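# Shelve cart bottle behind fridge bottle, then shut door

## Task

A bottle already stands on one shelf inside the refrigerator. Lift the bottle off the cart, set it upright on that same shelf right behind the first bottle, and afterwards close the refrigerator door completely. At the end both bottles must be upright and the cart must still rest on its wheels. Letting a glass bottle drop a long way fails the task, and so does swinging the door open or closed violently, or the robot toppling or finishing tilted. Anything that stays in place only because the robot is holding it does not count.

## Robot and tools

ROBOT. A Hello Robot Stretch 3 with one arm. It has a two-wheel differential base (0.33 m long, 0.34 m wide) that cannot move sideways, a lift on a vertical mast, and a telescoping arm that sticks out to the robot's right. The arm ends in a wrist (yaw, pitch, roll) and a two-finger gripper. To reach further forward or back, you drive the base. Turning in place pivots about the point between the drive wheels, 0.05 m behind the front edge. With the arm pulled in and the wrist folded, a spin sweeps a 0.28 m radius; an unfolded, level wrist reaches past that.

FRAMES. Base frame: origin on the floor between the drive wheels, x ahead, y to the left, z up. hand_pose is reported in this frame, at the point where closed fingertips meet. Odometry frame is the base frame as it was at the start. Heading is positive to the left, within -3.142 to 3.142.

TOOL execute_actions. Argument actions: a list run in order (empty list = just report state and images). Each action may have robot, steps (1 to 450 control steps at 30 per second; default 1) and until (only with steps). {"steps": n} alone waits.
- robot.base: exactly one key. translate_m is a relative drive in metres from where the base is when the command starts, forward positive, |value| up to 1. rotate_rad is a relative turn in radians, counter-clockwise (left) positive, |value| up to 3.2.
- robot.joints: absolute targets by name; unnamed joints keep their targets. lift_m 0 to 1.1 (arm height on mast); arm_m 0 to 0.52 (extension); wrist_yaw_rad -1.345 to 4.42 (0 along the arm, positive toward the front, 3.0 folded over the base); wrist_pitch_rad -1.57 to 0.451 (0 level, negative tips fingers down); wrist_roll_rad -2.911 to 2.911 (0 fingers side by side); gripper_m -0.089 to 0.179 (bigger is wider; actual tip gap is smaller by about 0.007 m nearly shut and 0.025 m fully open, and zero under 0.007); head_pan_rad -3.953 to 1.73 (0 ahead, positive left, -1.57 looks along the arm); head_tilt_rad -1.53 to 0.419 (negative looks down).
- robot.contact_limits: {"arm_m": effort %} 1 to 100, the motor effort at which an arm move halts; it lasts until arm_m is next commanded.
- robot may instead be a list of up to 8 commands run in sequence, including {"pause_s": s} (max 15). {"robot": {"stop": true}} brakes everything and clears the queue.
Base and joints in one command start together and keep going across later actions. A new command acts immediately and discards the rest of any older queue. Any bad value rejects the whole call.
- until: e.g. {"robot": {"status": "ended"}} returns once nothing is moving and no queue runs; or field comparisons like {"lift_m": [">", 0.3]}, {"base_status": ["!=", "moving"]}; {"any": {"status": "ended"}} fires when the first motion ends. Don't wait for a reading with "=".

TOOL zoom_image: camera (head_camera, nav_camera, wrist_camera) and region [x0, y0, x1, y1] in image pixels, top-left origin, at most 504x504.

TOOL finished_scene: scene number; ends the scene irreversibly and reports success. Call only once everything has stopped and the bottle stands on its own with the gripper released.

CAMERAS. head_camera (896x504) and nav_camera (672x504 fisheye) are on the head, aimed with head_pan_rad/head_tilt_rad. wrist_camera (644x364) rides on the gripper.

RESULT LINES. base_status with (distance moved of goal); joint_goals; joint_status per joint: moving, done, off_target, contact_stop, time_out, stopped, not_commanded, torque_fault; measured_speeds; refusals, queue (idle/running/done/dropped/stopped), queue_left. on_its_own appears when the robot changed a goal itself, a joint is slack or its servo is off, an idle motor shows load, or base_tilt drifted 3 degrees or more from start. refused:/dropped: lines name the failing goal (counting from 0). motor_effort in % with peak in brackets; positive pushes toward higher values. base_tilt forward/right in degrees. lidar_m: 12 ranges, 30-degree sectors from straight ahead counter-clockwise, 0.17 m high, blind to glass. wrist_depth_mm and head_depth_mm: 7x7 grids of depth in mm.

SPEED. Fast base (0.30 m/s, 1.9 rad/s) only with lift_m under 0.30, arm_m under 0.03 and wrist_yaw_rad over 2.54; otherwise 0.10 m/s and 0.63 rad/s.

GRIPPING. Close to a value smaller than the bottle's width to grasp; release by opening at least 0.02 past where the tips touched. Readings and "done" do not prove a hold, so check images or efforts. Over-squeezing triggers a stall guard that weakens the grip.

CAUTIONS. Fold or unfold the wrist only with lift_m 0.32 to 0.95, wrist_pitch_rad -0.4 and roll near 0; with yaw below -0.4 keep pitch at -0.5 or lower. Lift and arm halt and go slack on firm contact (contact_stop); wrist, head and base keep pushing, and wrist servos may cut out for 10 s. Pushing an unyielding object with the gripper above about 0.45 m, pushing again after a contact stop, or driving while the gripper is caught can tip the robot; if it leans, back off in small steps, free the gripper, and lower the lift to about 0.2. Move the door slowly, lower the bottle gently onto the shelf, avoid knocking the first bottle or the cart, and loose objects may be nudged occasionally.

Each tool is called after "Call:" in YAML: its name, and indented under it one key for each argument.

## Session

Call:
execute_actions:
  actions: []

Scene clock: 0.00 s.
robot.base_odometry: x=+0.000 y=+0.000 heading=+0.000 (m, m, rad; robot's odometry frame)
robot.turned_by_wheels: +0.000 (rad since the last result)
robot.turned_by_imu: +0.000 (rad since the last result)
robot.base_tilt: forward=+0.1 right=-0.1 (deg)
robot.lidar_m: 1.20 1.34 1.08 3.31 1.49 2.67 2.04 1.22 1.64 1.37 1.09 1.08
robot.head_depth_mm: 1085 1086 1090 1101 1100 1110 1113 / 1164 1174 1174 1182 1183 1185 1198 / 1258 1267 1269 1273 1292 1297 1294 / 1375 1381 1397 1396 1408 1416 1425 / 1504 1522 1518 1533 1539 1561 1575 / 1668 1686 1687 1698 1702 1733 1752 / 1868 1879 1903 1899 1922 1954 1949
robot.base_status: not_commanded
robot.joint_positions: lift_m=+0.553 arm_m=-0.003 wrist_yaw_rad=+3.071 wrist_pitch_rad=-0.437 wrist_roll_rad=-0.005 gripper_m=+0.037 head_pan_rad=-0.009 head_tilt_rad=+0.002
robot.joint_goals: lift_m=+0.553 arm_m=-0.003 wrist_yaw_rad=+3.071 wrist_pitch_rad=-0.437 wrist_roll_rad=-0.005 gripper_m=+0.037 head_pan_rad=-0.009 head_tilt_rad=+0.002
robot.joint_status: lift_m=not_commanded arm_m=not_commanded wrist_yaw_rad=not_commanded wrist_pitch_rad=not_commanded wrist_roll_rad=not_commanded gripper_m=not_commanded head_pan_rad=not_commanded head_tilt_rad=not_commanded
robot.measured_speeds: translate_m=+0.000 rotate_rad=+0.000 lift_m=+0.000 arm_m=+0.000 wrist_yaw_rad=+0.000 wrist_pitch_rad=+0.000 wrist_roll_rad=+0.000 head_pan_rad=+0.000 head_tilt_rad=+0.000
robot: refusals=0 queue=idle queue_left=0
robot.motor_effort: left_wheel=+0 right_wheel=+0 lift_m=+42 arm_m=+0 wrist_yaw_rad=+0 wrist_pitch_rad=+4 wrist_roll_rad=+1 gripper_m=-1 head_pan_rad=+0 head_tilt_rad=+3 (%)
robot.hand_pose: x=-0.0055 y=+0.0793 z=+0.5617 quat_wxyz=(+0.178, +0.693, +0.129, +0.687) (m; robot's base frame)
robot.wrist_depth_mm: - - - - - - - / - - - - - - 994 / - - - - - - - / - - - - - - - / 961 994 994 - - - - / 808 829 846 879 922 941 966 / 682 676 - 757 778 788 817
pictures: head_camera (sideways: a quarter turn clockwise sets it upright), nav_camera (sideways: a quarter turn counterclockwise sets it upright), wrist_camera
Images, in order (width x height): head_camera 896x504, nav_camera 672x504, wrist_camera 644x364.

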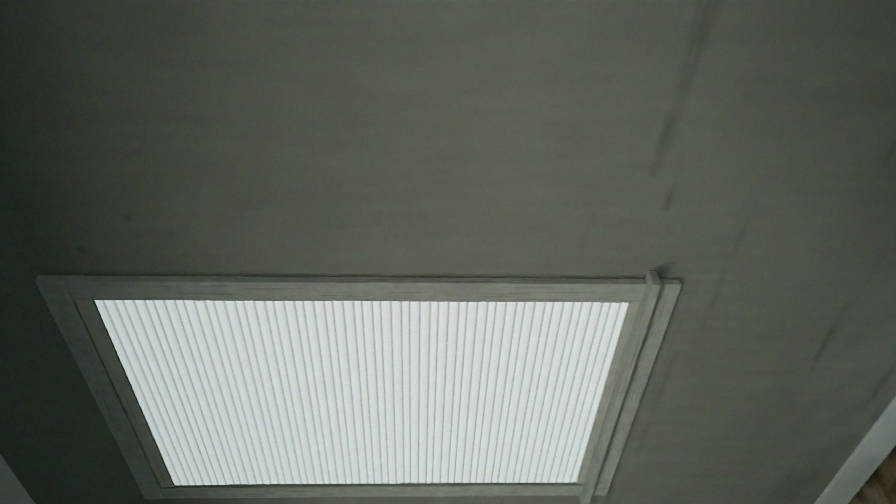

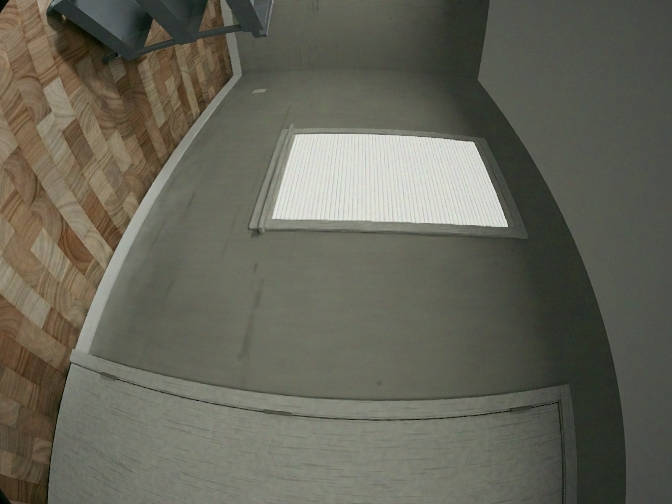

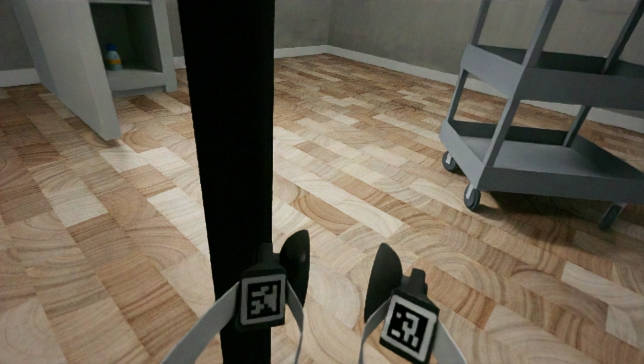

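Call:
execute_actions:
  actions:
    - {"robot": {"joints": {"head_pan_rad": 1.0, "head_tilt_rad": -0.5}}, "steps": 200, "until": {"robot": {"status": "ended"}}}

Scene clock: 5.37 s.
robot.base_odometry: x=+0.000 y=+0.000 heading=+0.000 (m, m, rad; robot's odometry frame)
robot.turned_by_wheels: +0.000 (rad since the last result)
robot.turned_by_imu: +0.001 (rad since the last result)
robot.base_tilt: forward=+0.1 right=-0.1 (deg)
robot.lidar_m: 1.20 1.34 1.07 3.33 1.50 2.67 2.04 1.23 1.63 1.37 1.09 1.08
robot.head_depth_mm: 2531 2771 1451 2267 1828 1523 1288 / 2596 2755 1414 1637 1747 1532 1292 / 2642 2825 1413 1583 1662 1534 1290 / 2628 2896 1415 1451 1523 1496 1297 / 2691 2965 1461 1612 1769 1536 1289 / 2753 2977 3186 2471 1898 1530 1301 / 2740 3027 3255 2487 1902 1544 1298
robot.base_status: not_commanded
robot.joint_positions: lift_m=+0.553 arm_m=-0.003 wrist_yaw_rad=+3.071 wrist_pitch_rad=-0.437 wrist_roll_rad=-0.005 gripper_m=+0.037 head_pan_rad=+0.993 head_tilt_rad=-0.493
robot.joint_goals: lift_m=+0.553 arm_m=-0.003 wrist_yaw_rad=+3.071 wrist_pitch_rad=-0.437 wrist_roll_rad=-0.005 gripper_m=+0.037 head_pan_rad=+1.000 head_tilt_rad=-0.500
robot.joint_status: lift_m=not_commanded arm_m=not_commanded wrist_yaw_rad=not_commanded wrist_pitch_rad=not_commanded wrist_roll_rad=not_commanded gripper_m=not_commanded head_pan_rad=done head_tilt_rad=done
robot.measured_speeds: translate_m=+0.000 rotate_rad=+0.000 lift_m=+0.000 arm_m=+0.000 wrist_yaw_rad=+0.000 wrist_pitch_rad=+0.000 wrist_roll_rad=+0.000 head_pan_rad=+0.000 head_tilt_rad=+0.000
robot: refusals=0 queue=done queue_left=0
robot.motor_effort: left_wheel=+0(2) right_wheel=+0(0) lift_m=+42(42) arm_m=+0(1) wrist_yaw_rad=+0(0) wrist_pitch_rad=+4(4) wrist_roll_rad=+0(0) gripper_m=+0(0) head_pan_rad=+4(58) head_tilt_rad=-3(41) (%)
robot.hand_pose: x=-0.0055 y=+0.0793 z=+0.5617 quat_wxyz=(+0.178, +0.693, +0.129, +0.687) (m; robot's base frame)
robot.wrist_depth_mm: - - - - - - - / - - - - - - 975 / - - - - - - - / - - - - - - - / 963 946 981 - - - - / 794 856 841 890 937 945 958 / 674 702 - 732 752 804 796
pictures: head_camera (sideways: a quarter turn clockwise sets it upright), nav_camera (sideways: a quarter turn counterclockwise sets it upright), wrist_camera
camera_calibration (this result's frames):
head_camera: T_world_to_cam=[[-0.254801, -0.418816, -0.87159, 1.15671], [-0.858677, 0.512495, 0.00476159, 0.00436396], [0.444691, 0.749628, -0.490212, 0.591732], [0, 0, 0, 1]] pos_world=[0.0353403, 0.038635, 1.29823]
nav_camera: T_world_to_cam=[[0.262253, 0.468868, 0.843437, -1.06308], [0.824731, -0.562709, 0.0563742, -0.0238739], [0.501041, 0.680824, -0.534262, 0.653713], [0, 0, 0, 1]] pos_world=[-0.0290508, 0.0399486, 1.24724]
wrist_camera: T_world_to_cam=[[0.991416, 0.0914689, 0.0934193, -0.0427386], [0.127937, -0.531489, -0.837348, 0.555746], [-0.02694, 0.842112, -0.538629, 0.401054], [0, 0, 0, 1]] pos_world=[-0.0179245, -0.0384507, 0.685365]
Images, in order (width x height): head_camera 896x504, nav_camera 672x504, wrist_camera 644x364.

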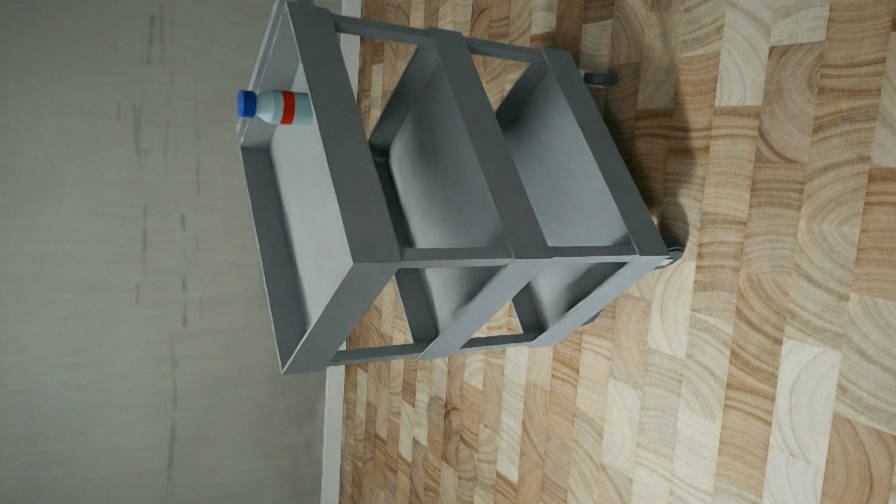

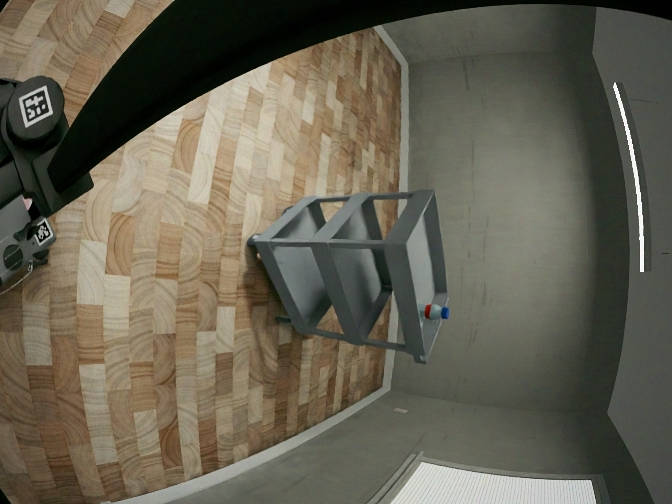

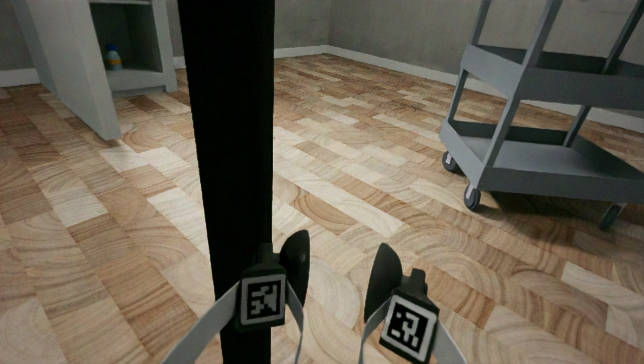

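Call:
zoom_image:
  camera: "wrist_camera"
  region: [0, 0, 240, 150]

Call:
zoom_image:
  camera: "head_camera"
  region: [200, 0, 420, 200]

Region (0, 0, 240, 150) of wrist_camera's 644x364 image, scaled by 2.100; it fills the top 315 rows of this view, and the rest is white.

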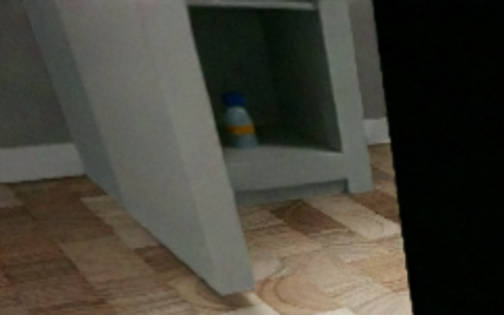

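Region (200, 0, 420, 200) of head_camera's 896x504 image, scaled by 2.291, with more detail than that image has; it fills the top 458 rows of this view, and the rest is white.

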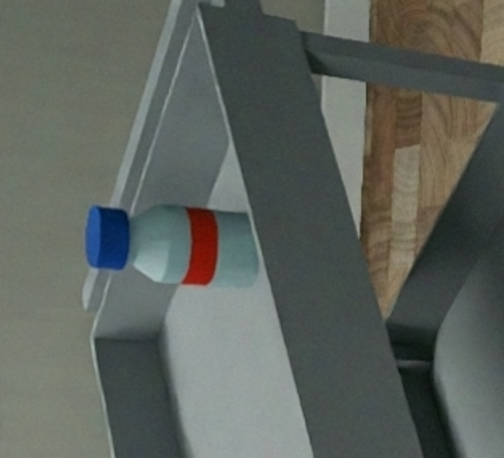

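Call:
execute_actions:
  actions:
    - {"robot": {"base": {"rotate_rad": 1.38}, "joints": {"head_pan_rad": 0.75, "head_tilt_rad": -0.4, "lift_m": 0.85, "wrist_pitch_rad": -0.4, "wrist_yaw_rad": 0.0}}, "steps": 300, "until": {"robot": {"status": "ended"}}}

Scene clock: 77.30 s.
robot.base_odometry: x=+0.000 y=+0.000 heading=+1.380 (m, m, rad; robot's odometry frame)
robot.turned_by_wheels: +1.380 (rad since the last result)
robot.turned_by_imu: +1.404 (rad since the last result)
robot.base_tilt: forward=+0.1 right=-0.1 (deg)
robot.lidar_m: 1.19 2.29 1.49 2.42 1.24 1.22 1.48 1.14 1.08 1.10 1.50 1.08
robot.head_depth_mm: 2529 2691 2989 2885 2117 1651 1377 / 2451 2669 2874 2899 2080 1650 1370 / 2071 2116 2322 2486 2102 1653 1367 / 2228 2350 2532 2434 1940 1647 1369 / 1374 1479 1787 2085 2058 1662 1361 / 2196 2367 2561 2694 2129 1665 1370 / 2154 2298 2486 2645 2123 1672 1369
robot.base_status: done (rotate_rad +1.3799 of +1.3800)
robot.joint_positions: lift_m=+0.850 arm_m=-0.003 wrist_yaw_rad=+0.002 wrist_pitch_rad=-0.420 wrist_roll_rad=-0.005 gripper_m=+0.037 head_pan_rad=+0.757 head_tilt_rad=-0.408
robot.joint_goals: lift_m=+0.850 arm_m=-0.003 wrist_yaw_rad=+0.000 wrist_pitch_rad=-0.400 wrist_roll_rad=-0.005 gripper_m=+0.037 head_pan_rad=+0.750 head_tilt_rad=-0.400
robot.joint_status: lift_m=done arm_m=not_commanded wrist_yaw_rad=done wrist_pitch_rad=done wrist_roll_rad=not_commanded gripper_m=not_commanded head_pan_rad=done head_tilt_rad=done
robot.measured_speeds: translate_m=+0.000 rotate_rad=+0.000 lift_m=+0.000 arm_m=+0.000 wrist_yaw_rad=+0.000 wrist_pitch_rad=+0.000 wrist_roll_rad=+0.000 head_pan_rad=+0.000 head_tilt_rad=+0.000
robot: refusals=0 queue=done queue_left=0
robot.motor_effort: left_wheel=-1(5) right_wheel=+2(6) lift_m=+49(51) arm_m=-1(1) wrist_yaw_rad=-2(2) wrist_pitch_rad=+6(7) wrist_roll_rad=+0(1) gripper_m=+0(0) head_pan_rad=-5(33) head_tilt_rad=+5(21) (%)
robot.hand_pose: x=-0.0210 y=-0.3662 z=+0.8619 quat_wxyz=(+0.694, +0.149, -0.689, -0.147) (m; robot's base frame)
robot.wrist_depth_mm: - - - 966 806 685 615 / - - - - 859 716 635 / - - - - 925 761 672 / - - - - 958 797 706 / - - - - - 818 721 / - - - - - 905 781 / - - - - - 988 846
pictures: head_camera (sideways: a quarter turn clockwise sets it upright), nav_camera (sideways: a quarter turn counterclockwise sets it upright), wrist_camera
camera_calibration (this result's frames):
head_camera: T_world_to_cam=[[-0.290439, -0.295719, -0.910052, 1.2071], [-0.715526, 0.698584, 0.00135367, 0.00792714], [0.635348, 0.65156, -0.414491, 0.492039], [0, 0, 0, 1]] pos_world=[0.0436457, 0.030833, 1.30246]
nav_camera: T_world_to_cam=[[0.310985, 0.344177, 0.885906, -1.11877], [0.667183, -0.742903, 0.0544148, -0.020368], [0.676871, 0.57414, -0.460661, 0.556875], [0, 0, 0, 1]] pos_world=[-0.0154236, 0.0501986, 1.24876]
wrist_camera: T_world_to_cam=[[-0.982074, -0.162179, 0.0960659, -0.151304], [-0.166438, 0.506851, -0.845813, 0.953663], [0.0884821, -0.84664, -0.524758, 0.309529], [0, 0, 0, 1]] pos_world=[-0.0172542, -0.245843, 0.983584]
Images, in order (width x height): head_camera 896x504, nav_camera 672x504, wrist_camera 644x364.

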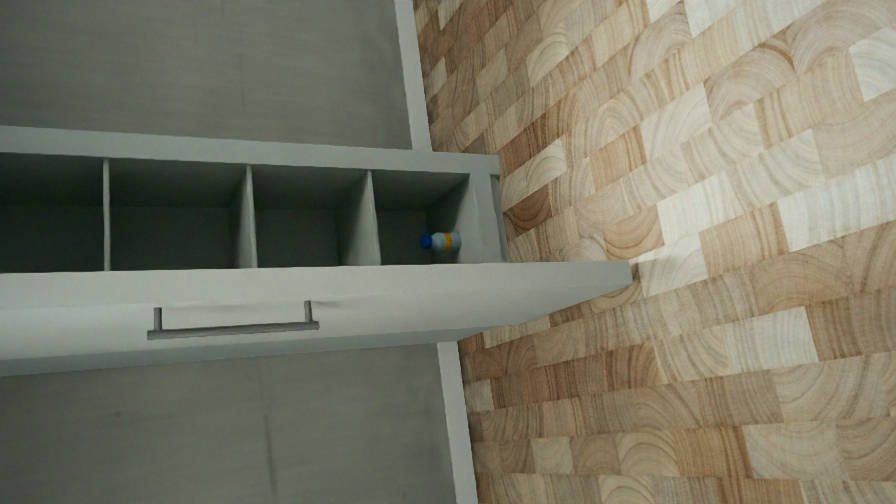

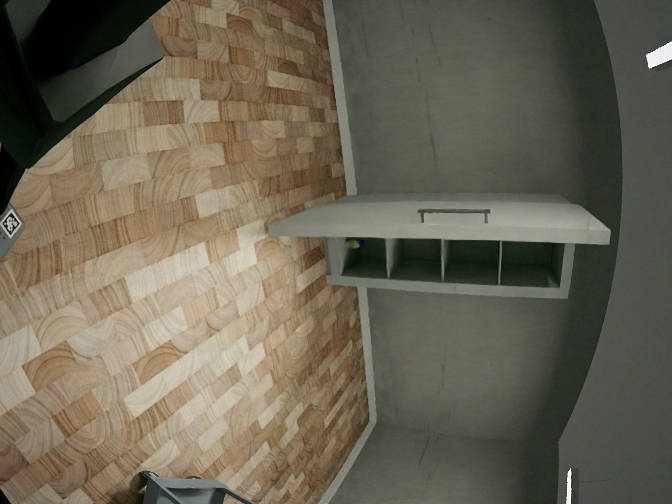

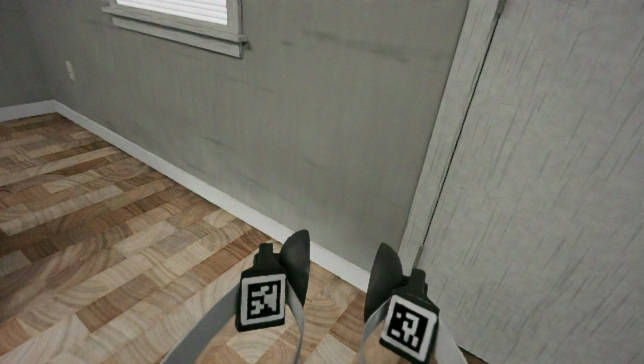

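Call:
execute_actions:
  actions:
    - {"robot": [{"base": {"rotate_rad": -0.05}, "joints": {"head_pan_rad": -1.1, "head_tilt_rad": -0.6}}, {"base": {"translate_m": 1.0}, "joints": {"lift_m": 0.98, "wrist_pitch_rad": 0.0, "gripper_m": 0.15}}], "steps": 450, "until": {"robot": {"status": "ended"}}}

Scene clock: 130.40 s.
robot.base_odometry: x=+0.238 y=+0.971 heading=+1.330 (m, m, rad; robot's odometry frame)
robot.turned_by_wheels: -0.050 (rad since the last result)
robot.turned_by_imu: -0.042 (rad since the last result)
robot.base_tilt: forward=+0.2 right=+0.0 (deg)
robot.lidar_m: 2.26 2.39 1.68 1.16 2.71 2.09 2.37 1.62 1.52 0.29 0.29 0.33
robot.head_depth_mm: 1653 1757 1849 1917 1609 1354 1198 / 1814 1969 943 824 661 551 471 / 2040 2231 963 815 662 553 734 / 2232 2471 991 831 664 554 752 / 2166 2357 1009 833 668 556 766 / 2016 2184 2363 834 668 526 782 / 1911 2092 2261 788 671 540 785
robot.base_status: done (translate_m +1.0000 of +1.0000)
robot.joint_positions: lift_m=+0.980 arm_m=-0.003 wrist_yaw_rad=+0.002 wrist_pitch_rad=-0.023 wrist_roll_rad=-0.005 gripper_m=+0.150 head_pan_rad=-1.093 head_tilt_rad=-0.592
robot.joint_goals: lift_m=+0.980 arm_m=-0.003 wrist_yaw_rad=+0.000 wrist_pitch_rad=+0.000 wrist_roll_rad=-0.005 gripper_m=+0.150 head_pan_rad=-1.100 head_tilt_rad=-0.600
robot.joint_status: lift_m=done arm_m=not_commanded wrist_yaw_rad=done wrist_pitch_rad=done wrist_roll_rad=not_commanded gripper_m=done head_pan_rad=done head_tilt_rad=done
robot.measured_speeds: translate_m=+0.000 rotate_rad=+0.000 lift_m=+0.000 arm_m=+0.000 wrist_yaw_rad=+0.000 wrist_pitch_rad=+0.000 wrist_roll_rad=+0.000 head_pan_rad=+0.000 head_tilt_rad=+0.000
robot: refusals=0 queue=done queue_left=0
robot.motor_effort: left_wheel=+1(6) right_wheel=-3(3) lift_m=+49(51) arm_m=+0(0) wrist_yaw_rad=-2(2) wrist_pitch_rad=+7(8) wrist_roll_rad=+0(0) gripper_m=+0(100) head_pan_rad=-6(59) head_tilt_rad=-4(26) (%)
robot.hand_pose: x=-0.0209 y=-0.3978 z=+1.0885 quat_wxyz=(+0.709, +0.009, -0.705, -0.008) (m; robot's base frame)
robot.wrist_depth_mm: - - - - - - - / - - - - - - - / - - - - - - - / - - - - - - - / - - - - - - - / 614 - - - - - - / 500 508 - - - - -
pictures: head_camera (sideways: a quarter turn clockwise sets it upright), nav_camera (sideways: a quarter turn counterclockwise sets it upright), wrist_camera
camera_calibration (this result's frames):
head_camera: T_world_to_cam=[[-0.277597, 0.50239, -0.818868, 1.08811], [0.869177, 0.494425, 0.00868639, -0.0112848], [0.409233, -0.70933, -0.573916, 0.700854], [0, 0, 0, 1]] pos_world=[0.0250509, -0.0439367, 1.29334]
nav_camera: T_world_to_cam=[[0.316107, -0.53085, 0.786305, -0.988927], [-0.893249, -0.445786, 0.0581423, -0.0156887], [0.319659, -0.720745, -0.615097, 0.759984], [0, 0, 0, 1]] pos_world=[0.055658, 0.0157893, 1.24597]
wrist_camera: T_world_to_cam=[[-0.982165, -0.112622, 0.150563, -0.21771], [-0.165692, 0.139915, -0.976202, 1.15734], [0.0888762, -0.983738, -0.15608, -0.0540991], [0, 0, 0, 1]] pos_world=[-0.0172561, -0.239667, 1.15413]
Images, in order (width x height): head_camera 896x504, nav_camera 672x504, wrist_camera 644x364.

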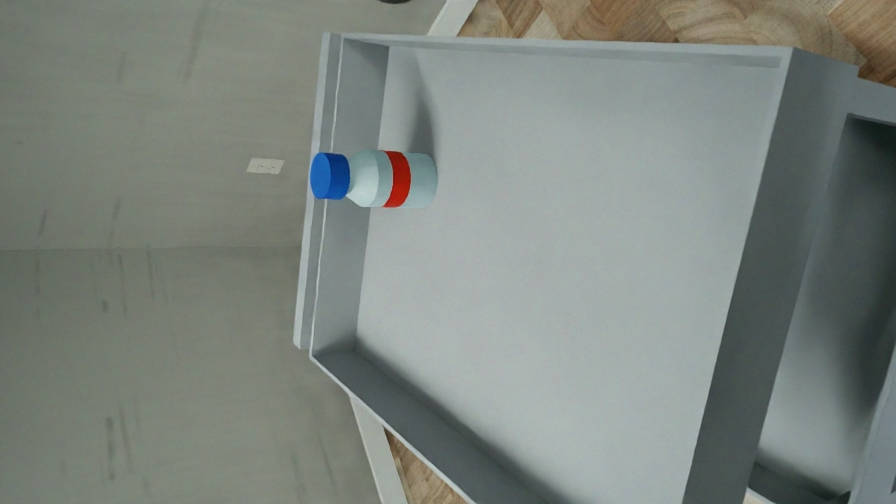

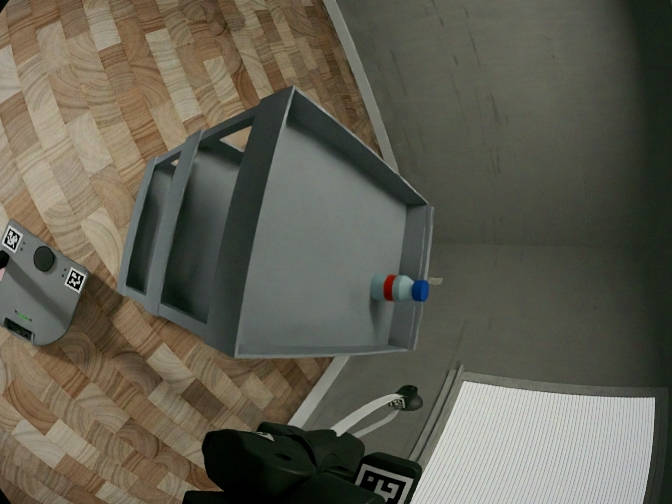

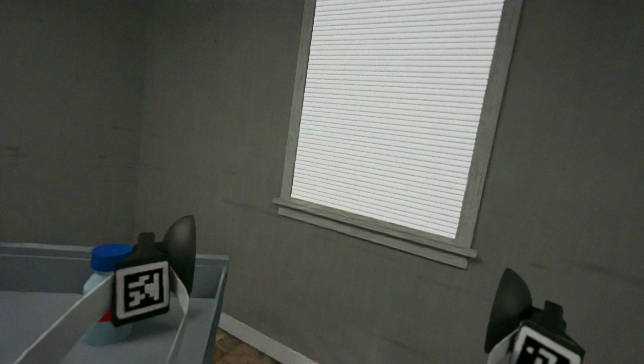

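Call:
execute_actions:
  actions:
    - {"robot": {"base": {"rotate_rad": 0.43}, "joints": {"head_pan_rad": -1.5, "head_tilt_rad": -0.65, "lift_m": 0.93, "wrist_pitch_rad": -0.3, "arm_m": 0.24, "gripper_m": 0.16}}, "steps": 450, "until": {"robot": {"status": "ended"}}}

Scene clock: 235.27 s.
robot.base_odometry: x=+0.238 y=+0.971 heading=+1.760 (m, m, rad; robot's odometry frame)
robot.turned_by_wheels: +0.430 (rad since the last result)
robot.turned_by_imu: +0.439 (rad since the last result)
robot.base_tilt: forward=+0.2 right=+0.0 (deg)
robot.lidar_m: 2.48 1.68 1.16 2.74 2.09 2.48 1.67 1.52 0.29 0.29 0.31 0.49
robot.head_depth_mm: 1698 1803 - 721 664 556 1171 / 1886 2044 - 727 629 532 581 / 2138 2329 934 763 632 503 747 / 2252 2513 966 777 634 512 765 / 2112 2350 965 779 635 529 779 / 2006 2192 2332 785 634 545 796 / 1904 2085 2314 737 640 794 816
robot.base_status: done (rotate_rad +0.4299 of +0.4300)
robot.joint_positions: lift_m=+0.930 arm_m=+0.240 wrist_yaw_rad=+0.001 wrist_pitch_rad=-0.316 wrist_roll_rad=-0.005 gripper_m=+0.160 head_pan_rad=-1.493 head_tilt_rad=-0.642
robot.joint_goals: lift_m=+0.930 arm_m=+0.240 wrist_yaw_rad=+0.000 wrist_pitch_rad=-0.300 wrist_roll_rad=-0.005 gripper_m=+0.160 head_pan_rad=-1.500 head_tilt_rad=-0.650
robot.joint_status: lift_m=done arm_m=done wrist_yaw_rad=done wrist_pitch_rad=done wrist_roll_rad=not_commanded gripper_m=done head_pan_rad=done head_tilt_rad=done
robot.measured_speeds: translate_m=+0.000 rotate_rad=+0.000 lift_m=+0.000 arm_m=+0.000 wrist_yaw_rad=+0.000 wrist_pitch_rad=+0.000 wrist_roll_rad=+0.000 head_pan_rad=+0.000 head_tilt_rad=+0.000
robot: refusals=0 queue=done queue_left=0
robot.motor_effort: left_wheel=-1(5) right_wheel=+2(5) lift_m=+36(49) arm_m=+3(0) wrist_yaw_rad=-1(1) wrist_pitch_rad=+5(8) wrist_roll_rad=+0(0) gripper_m=+0(57) head_pan_rad=-4(42) head_tilt_rad=-5(14) (%)
robot.hand_pose: x=-0.0212 y=-0.6207 z=+0.9664 quat_wxyz=(+0.700, +0.112, -0.696, -0.111) (m; robot's base frame)
robot.wrist_depth_mm: - - - - - - 916 / - - - - - - 924 / - - - - - - 938 / - 529 518 521 - - 948 / 381 441 481 322 448 - 991 / 347 - 382 339 412 - - / 303 310 319 332 342 296 971
pictures: head_camera (sideways: a quarter turn clockwise sets it upright), nav_camera (sideways: a quarter turn counterclockwise sets it upright), wrist_camera
camera_calibration (this result's frames):
head_camera: T_world_to_cam=[[-0.0629909, 0.610722, -0.789335, 1.0483], [0.993172, 0.116173, 0.0106272, -0.0145672], [0.0981895, -0.783277, -0.61387, 0.754728], [0, 0, 0, 1]] pos_world=[0.00639451, -0.0473644, 1.29092]
nav_camera: T_world_to_cam=[[0.0872375, -0.650272, 0.754676, -0.946304], [-0.996126, -0.0653765, 0.058816, -0.0159344], [0.0110916, -0.756883, -0.653456, 0.811764], [0, 0, 0, 1]] pos_world=[0.0576767, -0.00198662, 1.24554]
wrist_camera: T_world_to_cam=[[-0.982248, -0.150295, 0.112254, -0.211096], [-0.165825, 0.415906, -0.894161, 1.16131], [0.0877014, -0.896902, -0.433445, 0.0294566], [0, 0, 0, 1]] pos_world=[-0.0173572, -0.488302, 1.07486]
Images, in order (width x height): head_camera 896x504, nav_camera 672x504, wrist_camera 644x364.

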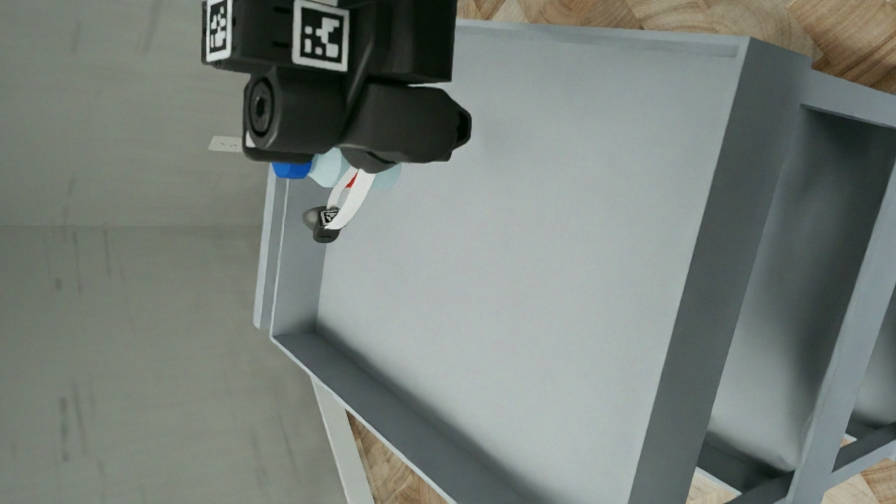

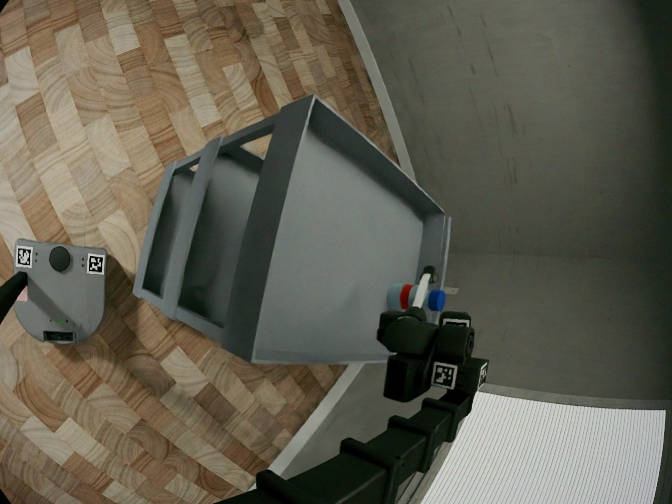

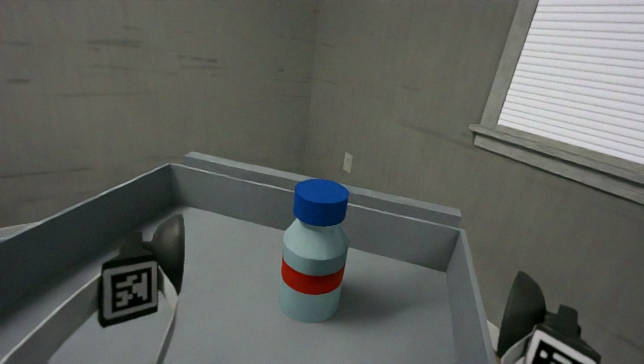

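Call:
execute_actions:
  actions:
    - {"robot": {"joints": {"lift_m": 0.805, "wrist_yaw_rad": 0.07, "arm_m": 0.29}}, "steps": 450, "until": {"robot": {"status": "ended"}}}

Scene clock: 265.30 s.
robot.base_odometry: x=+0.238 y=+0.971 heading=+1.760 (m, m, rad; robot's odometry frame)
robot.turned_by_wheels: +0.000 (rad since the last result)
robot.turned_by_imu: +0.001 (rad since the last result)
robot.base_tilt: forward=+0.1 right=+0.0 (deg)
robot.lidar_m: 2.48 1.68 1.16 2.74 2.08 2.47 1.67 1.52 0.29 0.29 0.31 0.49
robot.head_depth_mm: 1695 1839 921 - 620 556 1172 / 1876 2085 920 - 615 532 582 / 2127 2340 922 776 631 504 747 / 2228 2483 963 767 632 513 763 / 2123 2365 973 778 634 530 780 / 2035 2220 2296 783 636 545 798 / 1914 2098 2328 739 638 728 815
robot.base_status: done (rotate_rad +0.4299 of +0.4300)
robot.joint_positions: lift_m=+0.805 arm_m=+0.290 wrist_yaw_rad=+0.068 wrist_pitch_rad=-0.316 wrist_roll_rad=-0.005 gripper_m=+0.160 head_pan_rad=-1.493 head_tilt_rad=-0.642
robot.joint_goals: lift_m=+0.805 arm_m=+0.290 wrist_yaw_rad=+0.070 wrist_pitch_rad=-0.300 wrist_roll_rad=-0.005 gripper_m=+0.160 head_pan_rad=-1.500 head_tilt_rad=-0.650
robot.joint_status: lift_m=done arm_m=done wrist_yaw_rad=done wrist_pitch_rad=done wrist_roll_rad=not_commanded gripper_m=done head_pan_rad=done head_tilt_rad=done
robot.measured_speeds: translate_m=+0.000 rotate_rad=+0.000 lift_m=+0.000 arm_m=+0.000 wrist_yaw_rad=+0.000 wrist_pitch_rad=+0.000 wrist_roll_rad=+0.000 head_pan_rad=+0.000 head_tilt_rad=+0.000
robot: refusals=0 queue=done queue_left=0
robot.motor_effort: left_wheel=-2(2) right_wheel=+2(3) lift_m=+35(36) arm_m=+2(7) wrist_yaw_rad=+1(4) wrist_pitch_rad=+5(5) wrist_roll_rad=+0(1) gripper_m=+0(0) head_pan_rad=-6(5) head_tilt_rad=-4(5) (%)
robot.hand_pose: x=-0.0055 y=-0.6702 z=+0.8414 quat_wxyz=(+0.704, +0.135, -0.692, -0.087) (m; robot's base frame)
robot.wrist_depth_mm: - - - - - - 927 / - - - - - - 923 / 311 392 421 231 348 - 923 / 300 331 357 228 354 329 915 / 243 263 264 246 293 303 228 / 205 - 212 223 233 251 187 / 163 171 178 185 191 196 165
pictures: head_camera (sideways: a quarter turn clockwise sets it upright), nav_camera (sideways: a quarter turn counterclockwise sets it upright), wrist_camera
camera_calibration (this result's frames):
head_camera: T_world_to_cam=[[-0.0629911, 0.610722, -0.789335, 1.0483], [0.993172, 0.116173, 0.0106272, -0.0145672], [0.0981897, -0.783277, -0.61387, 0.754728], [0, 0, 0, 1]] pos_world=[0.00639452, -0.0473644, 1.29092]
nav_camera: T_world_to_cam=[[0.0872377, -0.650272, 0.754676, -0.946304], [-0.996126, -0.0653768, 0.058816, -0.0159344], [0.0110919, -0.756883, -0.653456, 0.811764], [0, 0, 0, 1]] pos_world=[0.0576767, -0.00198661, 1.24554]
wrist_camera: T_world_to_cam=[[-0.970051, -0.215422, 0.112228, -0.232602], [-0.193177, 0.404083, -0.894091, 1.06455], [0.147257, -0.888994, -0.433596, -0.0647171], [0, 0, 0, 1]] pos_world=[-0.0104585, -0.53781, 0.949853]
Images, in order (width x height): head_camera 896x504, nav_camera 672x504, wrist_camera 644x364.

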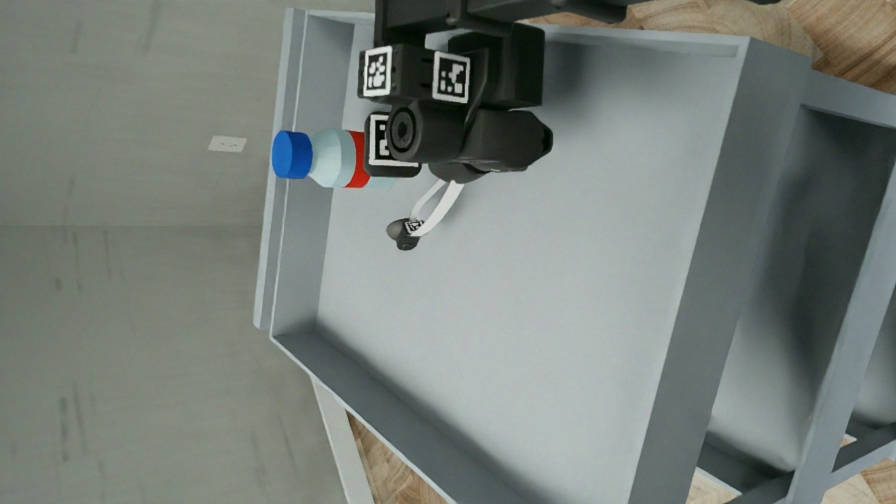

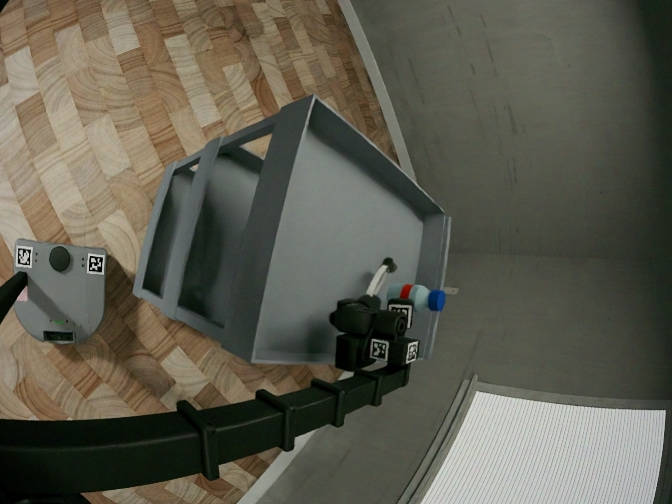

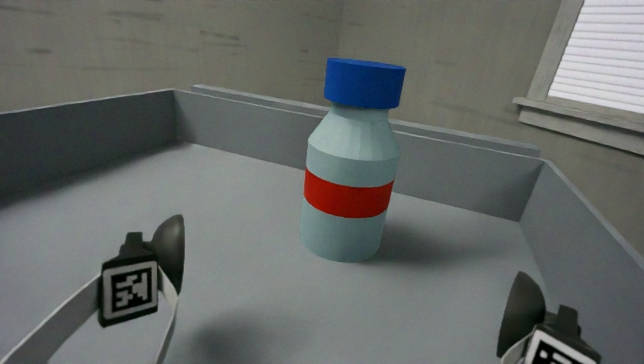

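Call:
execute_actions:
  actions:
    - {"robot": [{"joints": {"arm_m": 0.398}}, {"joints": {"gripper_m": 0.10}}], "steps": 450, "until": {"robot": {"status": "ended"}}}

Scene clock: 279.53 s.
robot.base_odometry: x=+0.238 y=+0.971 heading=+1.760 (m, m, rad; robot's odometry frame)
robot.turned_by_wheels: +0.000 (rad since the last result)
robot.turned_by_imu: +0.002 (rad since the last result)
robot.base_tilt: forward=+0.2 right=-0.1 (deg)
robot.lidar_m: 2.48 1.68 1.16 2.74 2.08 2.47 1.67 1.53 0.29 0.29 0.32 0.49
robot.head_depth_mm: 1706 1842 1852 723 627 545 1169 / 1880 2050 935 726 629 532 582 / 2122 2348 943 751 631 503 749 / 2239 2460 967 774 633 513 760 / 2148 2340 970 778 634 528 779 / 2002 2183 2329 781 637 544 797 / 1910 2095 2274 736 640 727 814
robot.base_status: done (rotate_rad +0.4299 of +0.4300)
robot.joint_positions: lift_m=+0.805 arm_m=+0.398 wrist_yaw_rad=+0.068 wrist_pitch_rad=-0.316 wrist_roll_rad=-0.005 gripper_m=+0.100 head_pan_rad=-1.493 head_tilt_rad=-0.642
robot.joint_goals: lift_m=+0.805 arm_m=+0.398 wrist_yaw_rad=+0.070 wrist_pitch_rad=-0.300 wrist_roll_rad=-0.005 gripper_m=+0.100 head_pan_rad=-1.500 head_tilt_rad=-0.650
robot.joint_status: lift_m=done arm_m=done wrist_yaw_rad=done wrist_pitch_rad=done wrist_roll_rad=not_commanded gripper_m=done head_pan_rad=done head_tilt_rad=done
robot.measured_speeds: translate_m=+0.000 rotate_rad=+0.000 lift_m=+0.000 arm_m=+0.000 wrist_yaw_rad=+0.000 wrist_pitch_rad=+0.000 wrist_roll_rad=+0.000 head_pan_rad=+0.000 head_tilt_rad=+0.000
robot: refusals=0 queue=done queue_left=0
robot.motor_effort: left_wheel=-1(2) right_wheel=+2(2) lift_m=+35(36) arm_m=+3(6) wrist_yaw_rad=+1(1) wrist_pitch_rad=+5(5) wrist_roll_rad=+0(0) gripper_m=+0(99) head_pan_rad=-5(5) head_tilt_rad=-4(5) (%)
robot.hand_pose: x=-0.0054 y=-0.7782 z=+0.8414 quat_wxyz=(+0.704, +0.135, -0.692, -0.087) (m; robot's base frame)
robot.wrist_depth_mm: - - - - - - 863 / - - - 116 - - 853 / 300 332 316 106 119 - 868 / 297 330 312 118 247 264 846 / 243 253 256 117 257 243 223 / 198 208 144 122 213 244 217 / 169 172 170 134 184 204 195
pictures: head_camera (sideways: a quarter turn clockwise sets it upright), nav_camera (sideways: a quarter turn counterclockwise sets it upright), wrist_camera
camera_calibration (this result's frames):
head_camera: T_world_to_cam=[[-0.0629908, 0.610722, -0.789335, 1.0483], [0.993172, 0.116173, 0.0106272, -0.0145672], [0.0981894, -0.783276, -0.61387, 0.754729], [0, 0, 0, 1]] pos_world=[0.0063945, -0.0473644, 1.29092]
nav_camera: T_world_to_cam=[[0.0872374, -0.650272, 0.754676, -0.946304], [-0.996126, -0.0653764, 0.058816, -0.0159344], [0.0110915, -0.756883, -0.653456, 0.811764], [0, 0, 0, 1]] pos_world=[0.0576767, -0.00198662, 1.24554]
wrist_camera: T_world_to_cam=[[-0.969955, -0.215851, 0.112228, -0.256097], [-0.193355, 0.404002, -0.894089, 1.10815], [0.14765, -0.888927, -0.4336, -0.160678], [0, 0, 0, 1]] pos_world=[-0.0104129, -0.645803, 0.949852]
Images, in order (width x height): head_camera 896x504, nav_camera 672x504, wrist_camera 644x364.

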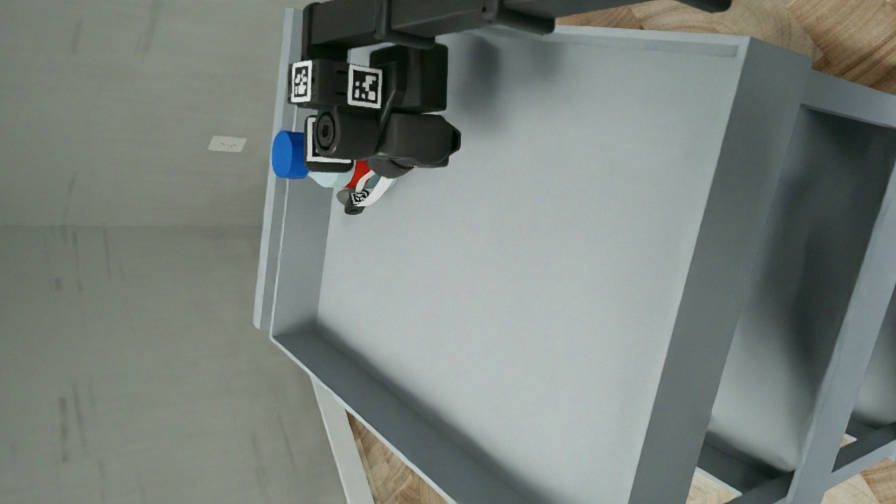

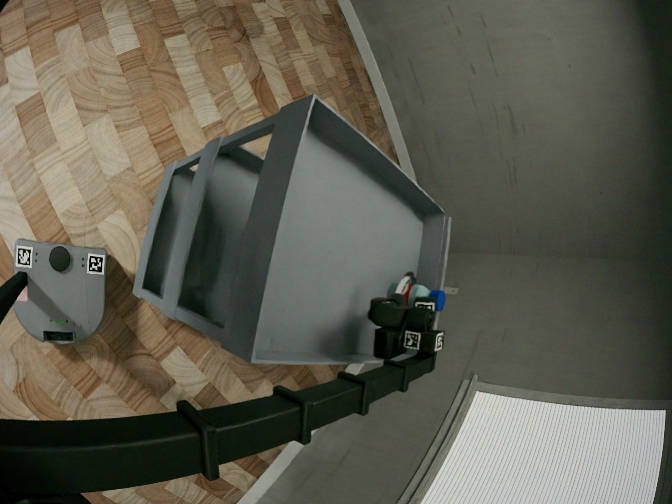

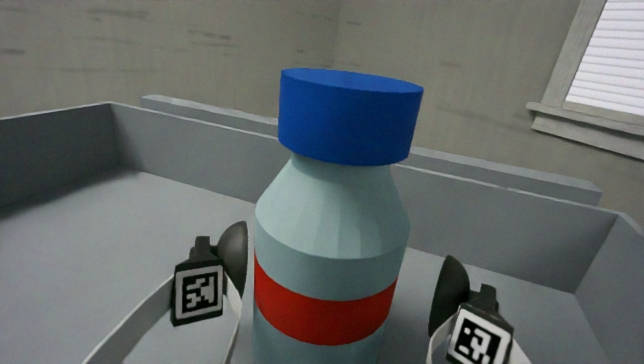

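Call:
execute_actions:
  actions:
    - {"robot": [{"joints": {"wrist_yaw_rad": 0.105, "lift_m": 0.80}}, {"joints": {"gripper_m": 0.01}}, {"joints": {"lift_m": 0.83}}], "steps": 450, "until": {"robot": {"status": "ended"}}}

Scene clock: 291.10 s.
robot.base_odometry: x=+0.238 y=+0.971 heading=+1.760 (m, m, rad; robot's odometry frame)
robot.turned_by_wheels: +0.000 (rad since the last result)
robot.turned_by_imu: +0.001 (rad since the last result)
robot.base_tilt: forward=+0.3 right=-0.1 (deg)
robot.lidar_m: 2.48 1.68 1.16 2.74 2.09 2.47 1.67 1.52 0.29 0.29 0.31 0.49
robot.head_depth_mm: 1707 1825 - 734 645 557 1169 / 1899 2053 - 747 627 532 582 / 2121 2325 929 751 630 505 748 / 2241 2460 963 774 631 512 763 / 2132 2350 974 779 634 528 783 / 2021 2215 2305 781 637 544 796 / 1924 2094 2288 734 638 725 814
robot.base_status: done (rotate_rad +0.4298 of +0.4300)
robot.joint_positions: lift_m=+0.830 arm_m=+0.398 wrist_yaw_rad=+0.102 wrist_pitch_rad=-0.349 wrist_roll_rad=-0.005 gripper_m=+0.011 head_pan_rad=-1.493 head_tilt_rad=-0.642
robot.joint_goals: lift_m=+0.830 arm_m=+0.398 wrist_yaw_rad=+0.105 wrist_pitch_rad=-0.300 wrist_roll_rad=-0.005 gripper_m=+0.010 head_pan_rad=-1.500 head_tilt_rad=-0.650
robot.joint_status: lift_m=done arm_m=done wrist_yaw_rad=done wrist_pitch_rad=done wrist_roll_rad=not_commanded gripper_m=done head_pan_rad=done head_tilt_rad=done
robot.measured_speeds: translate_m=+0.000 rotate_rad=+0.000 lift_m=+0.000 arm_m=+0.000 wrist_yaw_rad=+0.000 wrist_pitch_rad=+0.000 wrist_roll_rad=+0.000 head_pan_rad=+0.000 head_tilt_rad=+0.000
robot: refusals=0 queue=done queue_left=0
robot.motor_effort: left_wheel=-2(2) right_wheel=+3(4) lift_m=+53(55) arm_m=+3(3) wrist_yaw_rad=+2(1) wrist_pitch_rad=+15(16) wrist_roll_rad=+0(0) gripper_m=-24(100) head_pan_rad=-5(5) head_tilt_rad=-5(5) (%)
robot.hand_pose: x=+0.0022 y=-0.7740 z=+0.8580 quat_wxyz=(+0.704, +0.159, -0.687, -0.087) (m; robot's base frame)
robot.wrist_depth_mm: - - - - - - 850 / - - - 109 105 - 885 / - 347 344 113 109 - 861 / 294 344 329 117 126 283 878 / 263 272 290 114 119 244 232 / 217 223 146 121 123 252 231 / 185 187 190 130 137 219 209
pictures: head_camera (sideways: a quarter turn clockwise sets it upright), nav_camera (sideways: a quarter turn counterclockwise sets it upright), wrist_camera
camera_calibration (this result's frames):
head_camera: T_world_to_cam=[[-0.0629908, 0.610722, -0.789335, 1.0483], [0.993172, 0.116173, 0.0106272, -0.0145672], [0.0981894, -0.783277, -0.61387, 0.754728], [0, 0, 0, 1]] pos_world=[0.0063945, -0.0473644, 1.29092]
nav_camera: T_world_to_cam=[[0.0872374, -0.650272, 0.754676, -0.946304], [-0.996126, -0.0653764, 0.058816, -0.0159344], [0.0110915, -0.756883, -0.653456, 0.811764], [0, 0, 0, 1]] pos_world=[0.0576767, -0.00198662, 1.24554]
wrist_camera: T_world_to_cam=[[-0.96168, -0.252351, 0.107194, -0.273609], [-0.210003, 0.426606, -0.879719, 1.12802], [0.176269, -0.868519, -0.463253, -0.10972], [0, 0, 0, 1]] pos_world=[-0.00689608, -0.645561, 0.970845]
Images, in order (width x height): head_camera 896x504, nav_camera 672x504, wrist_camera 644x364.

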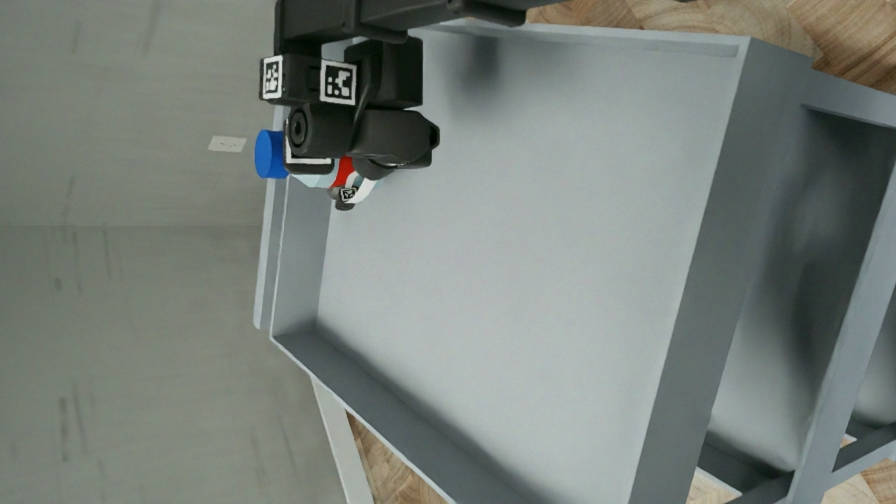

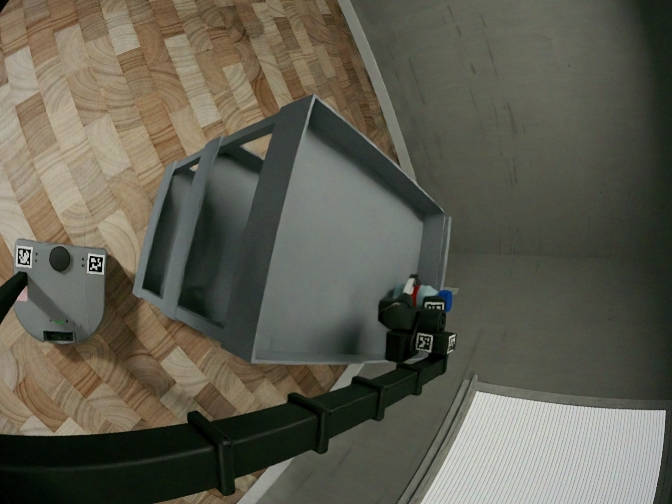

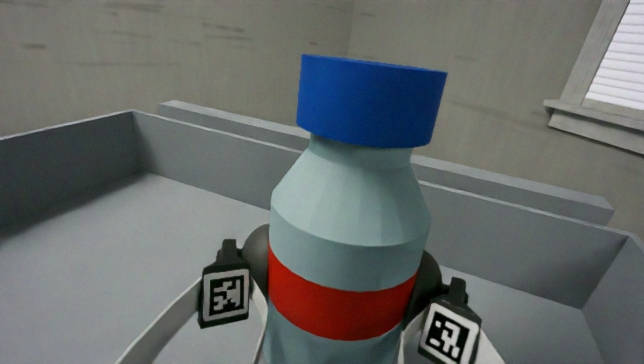

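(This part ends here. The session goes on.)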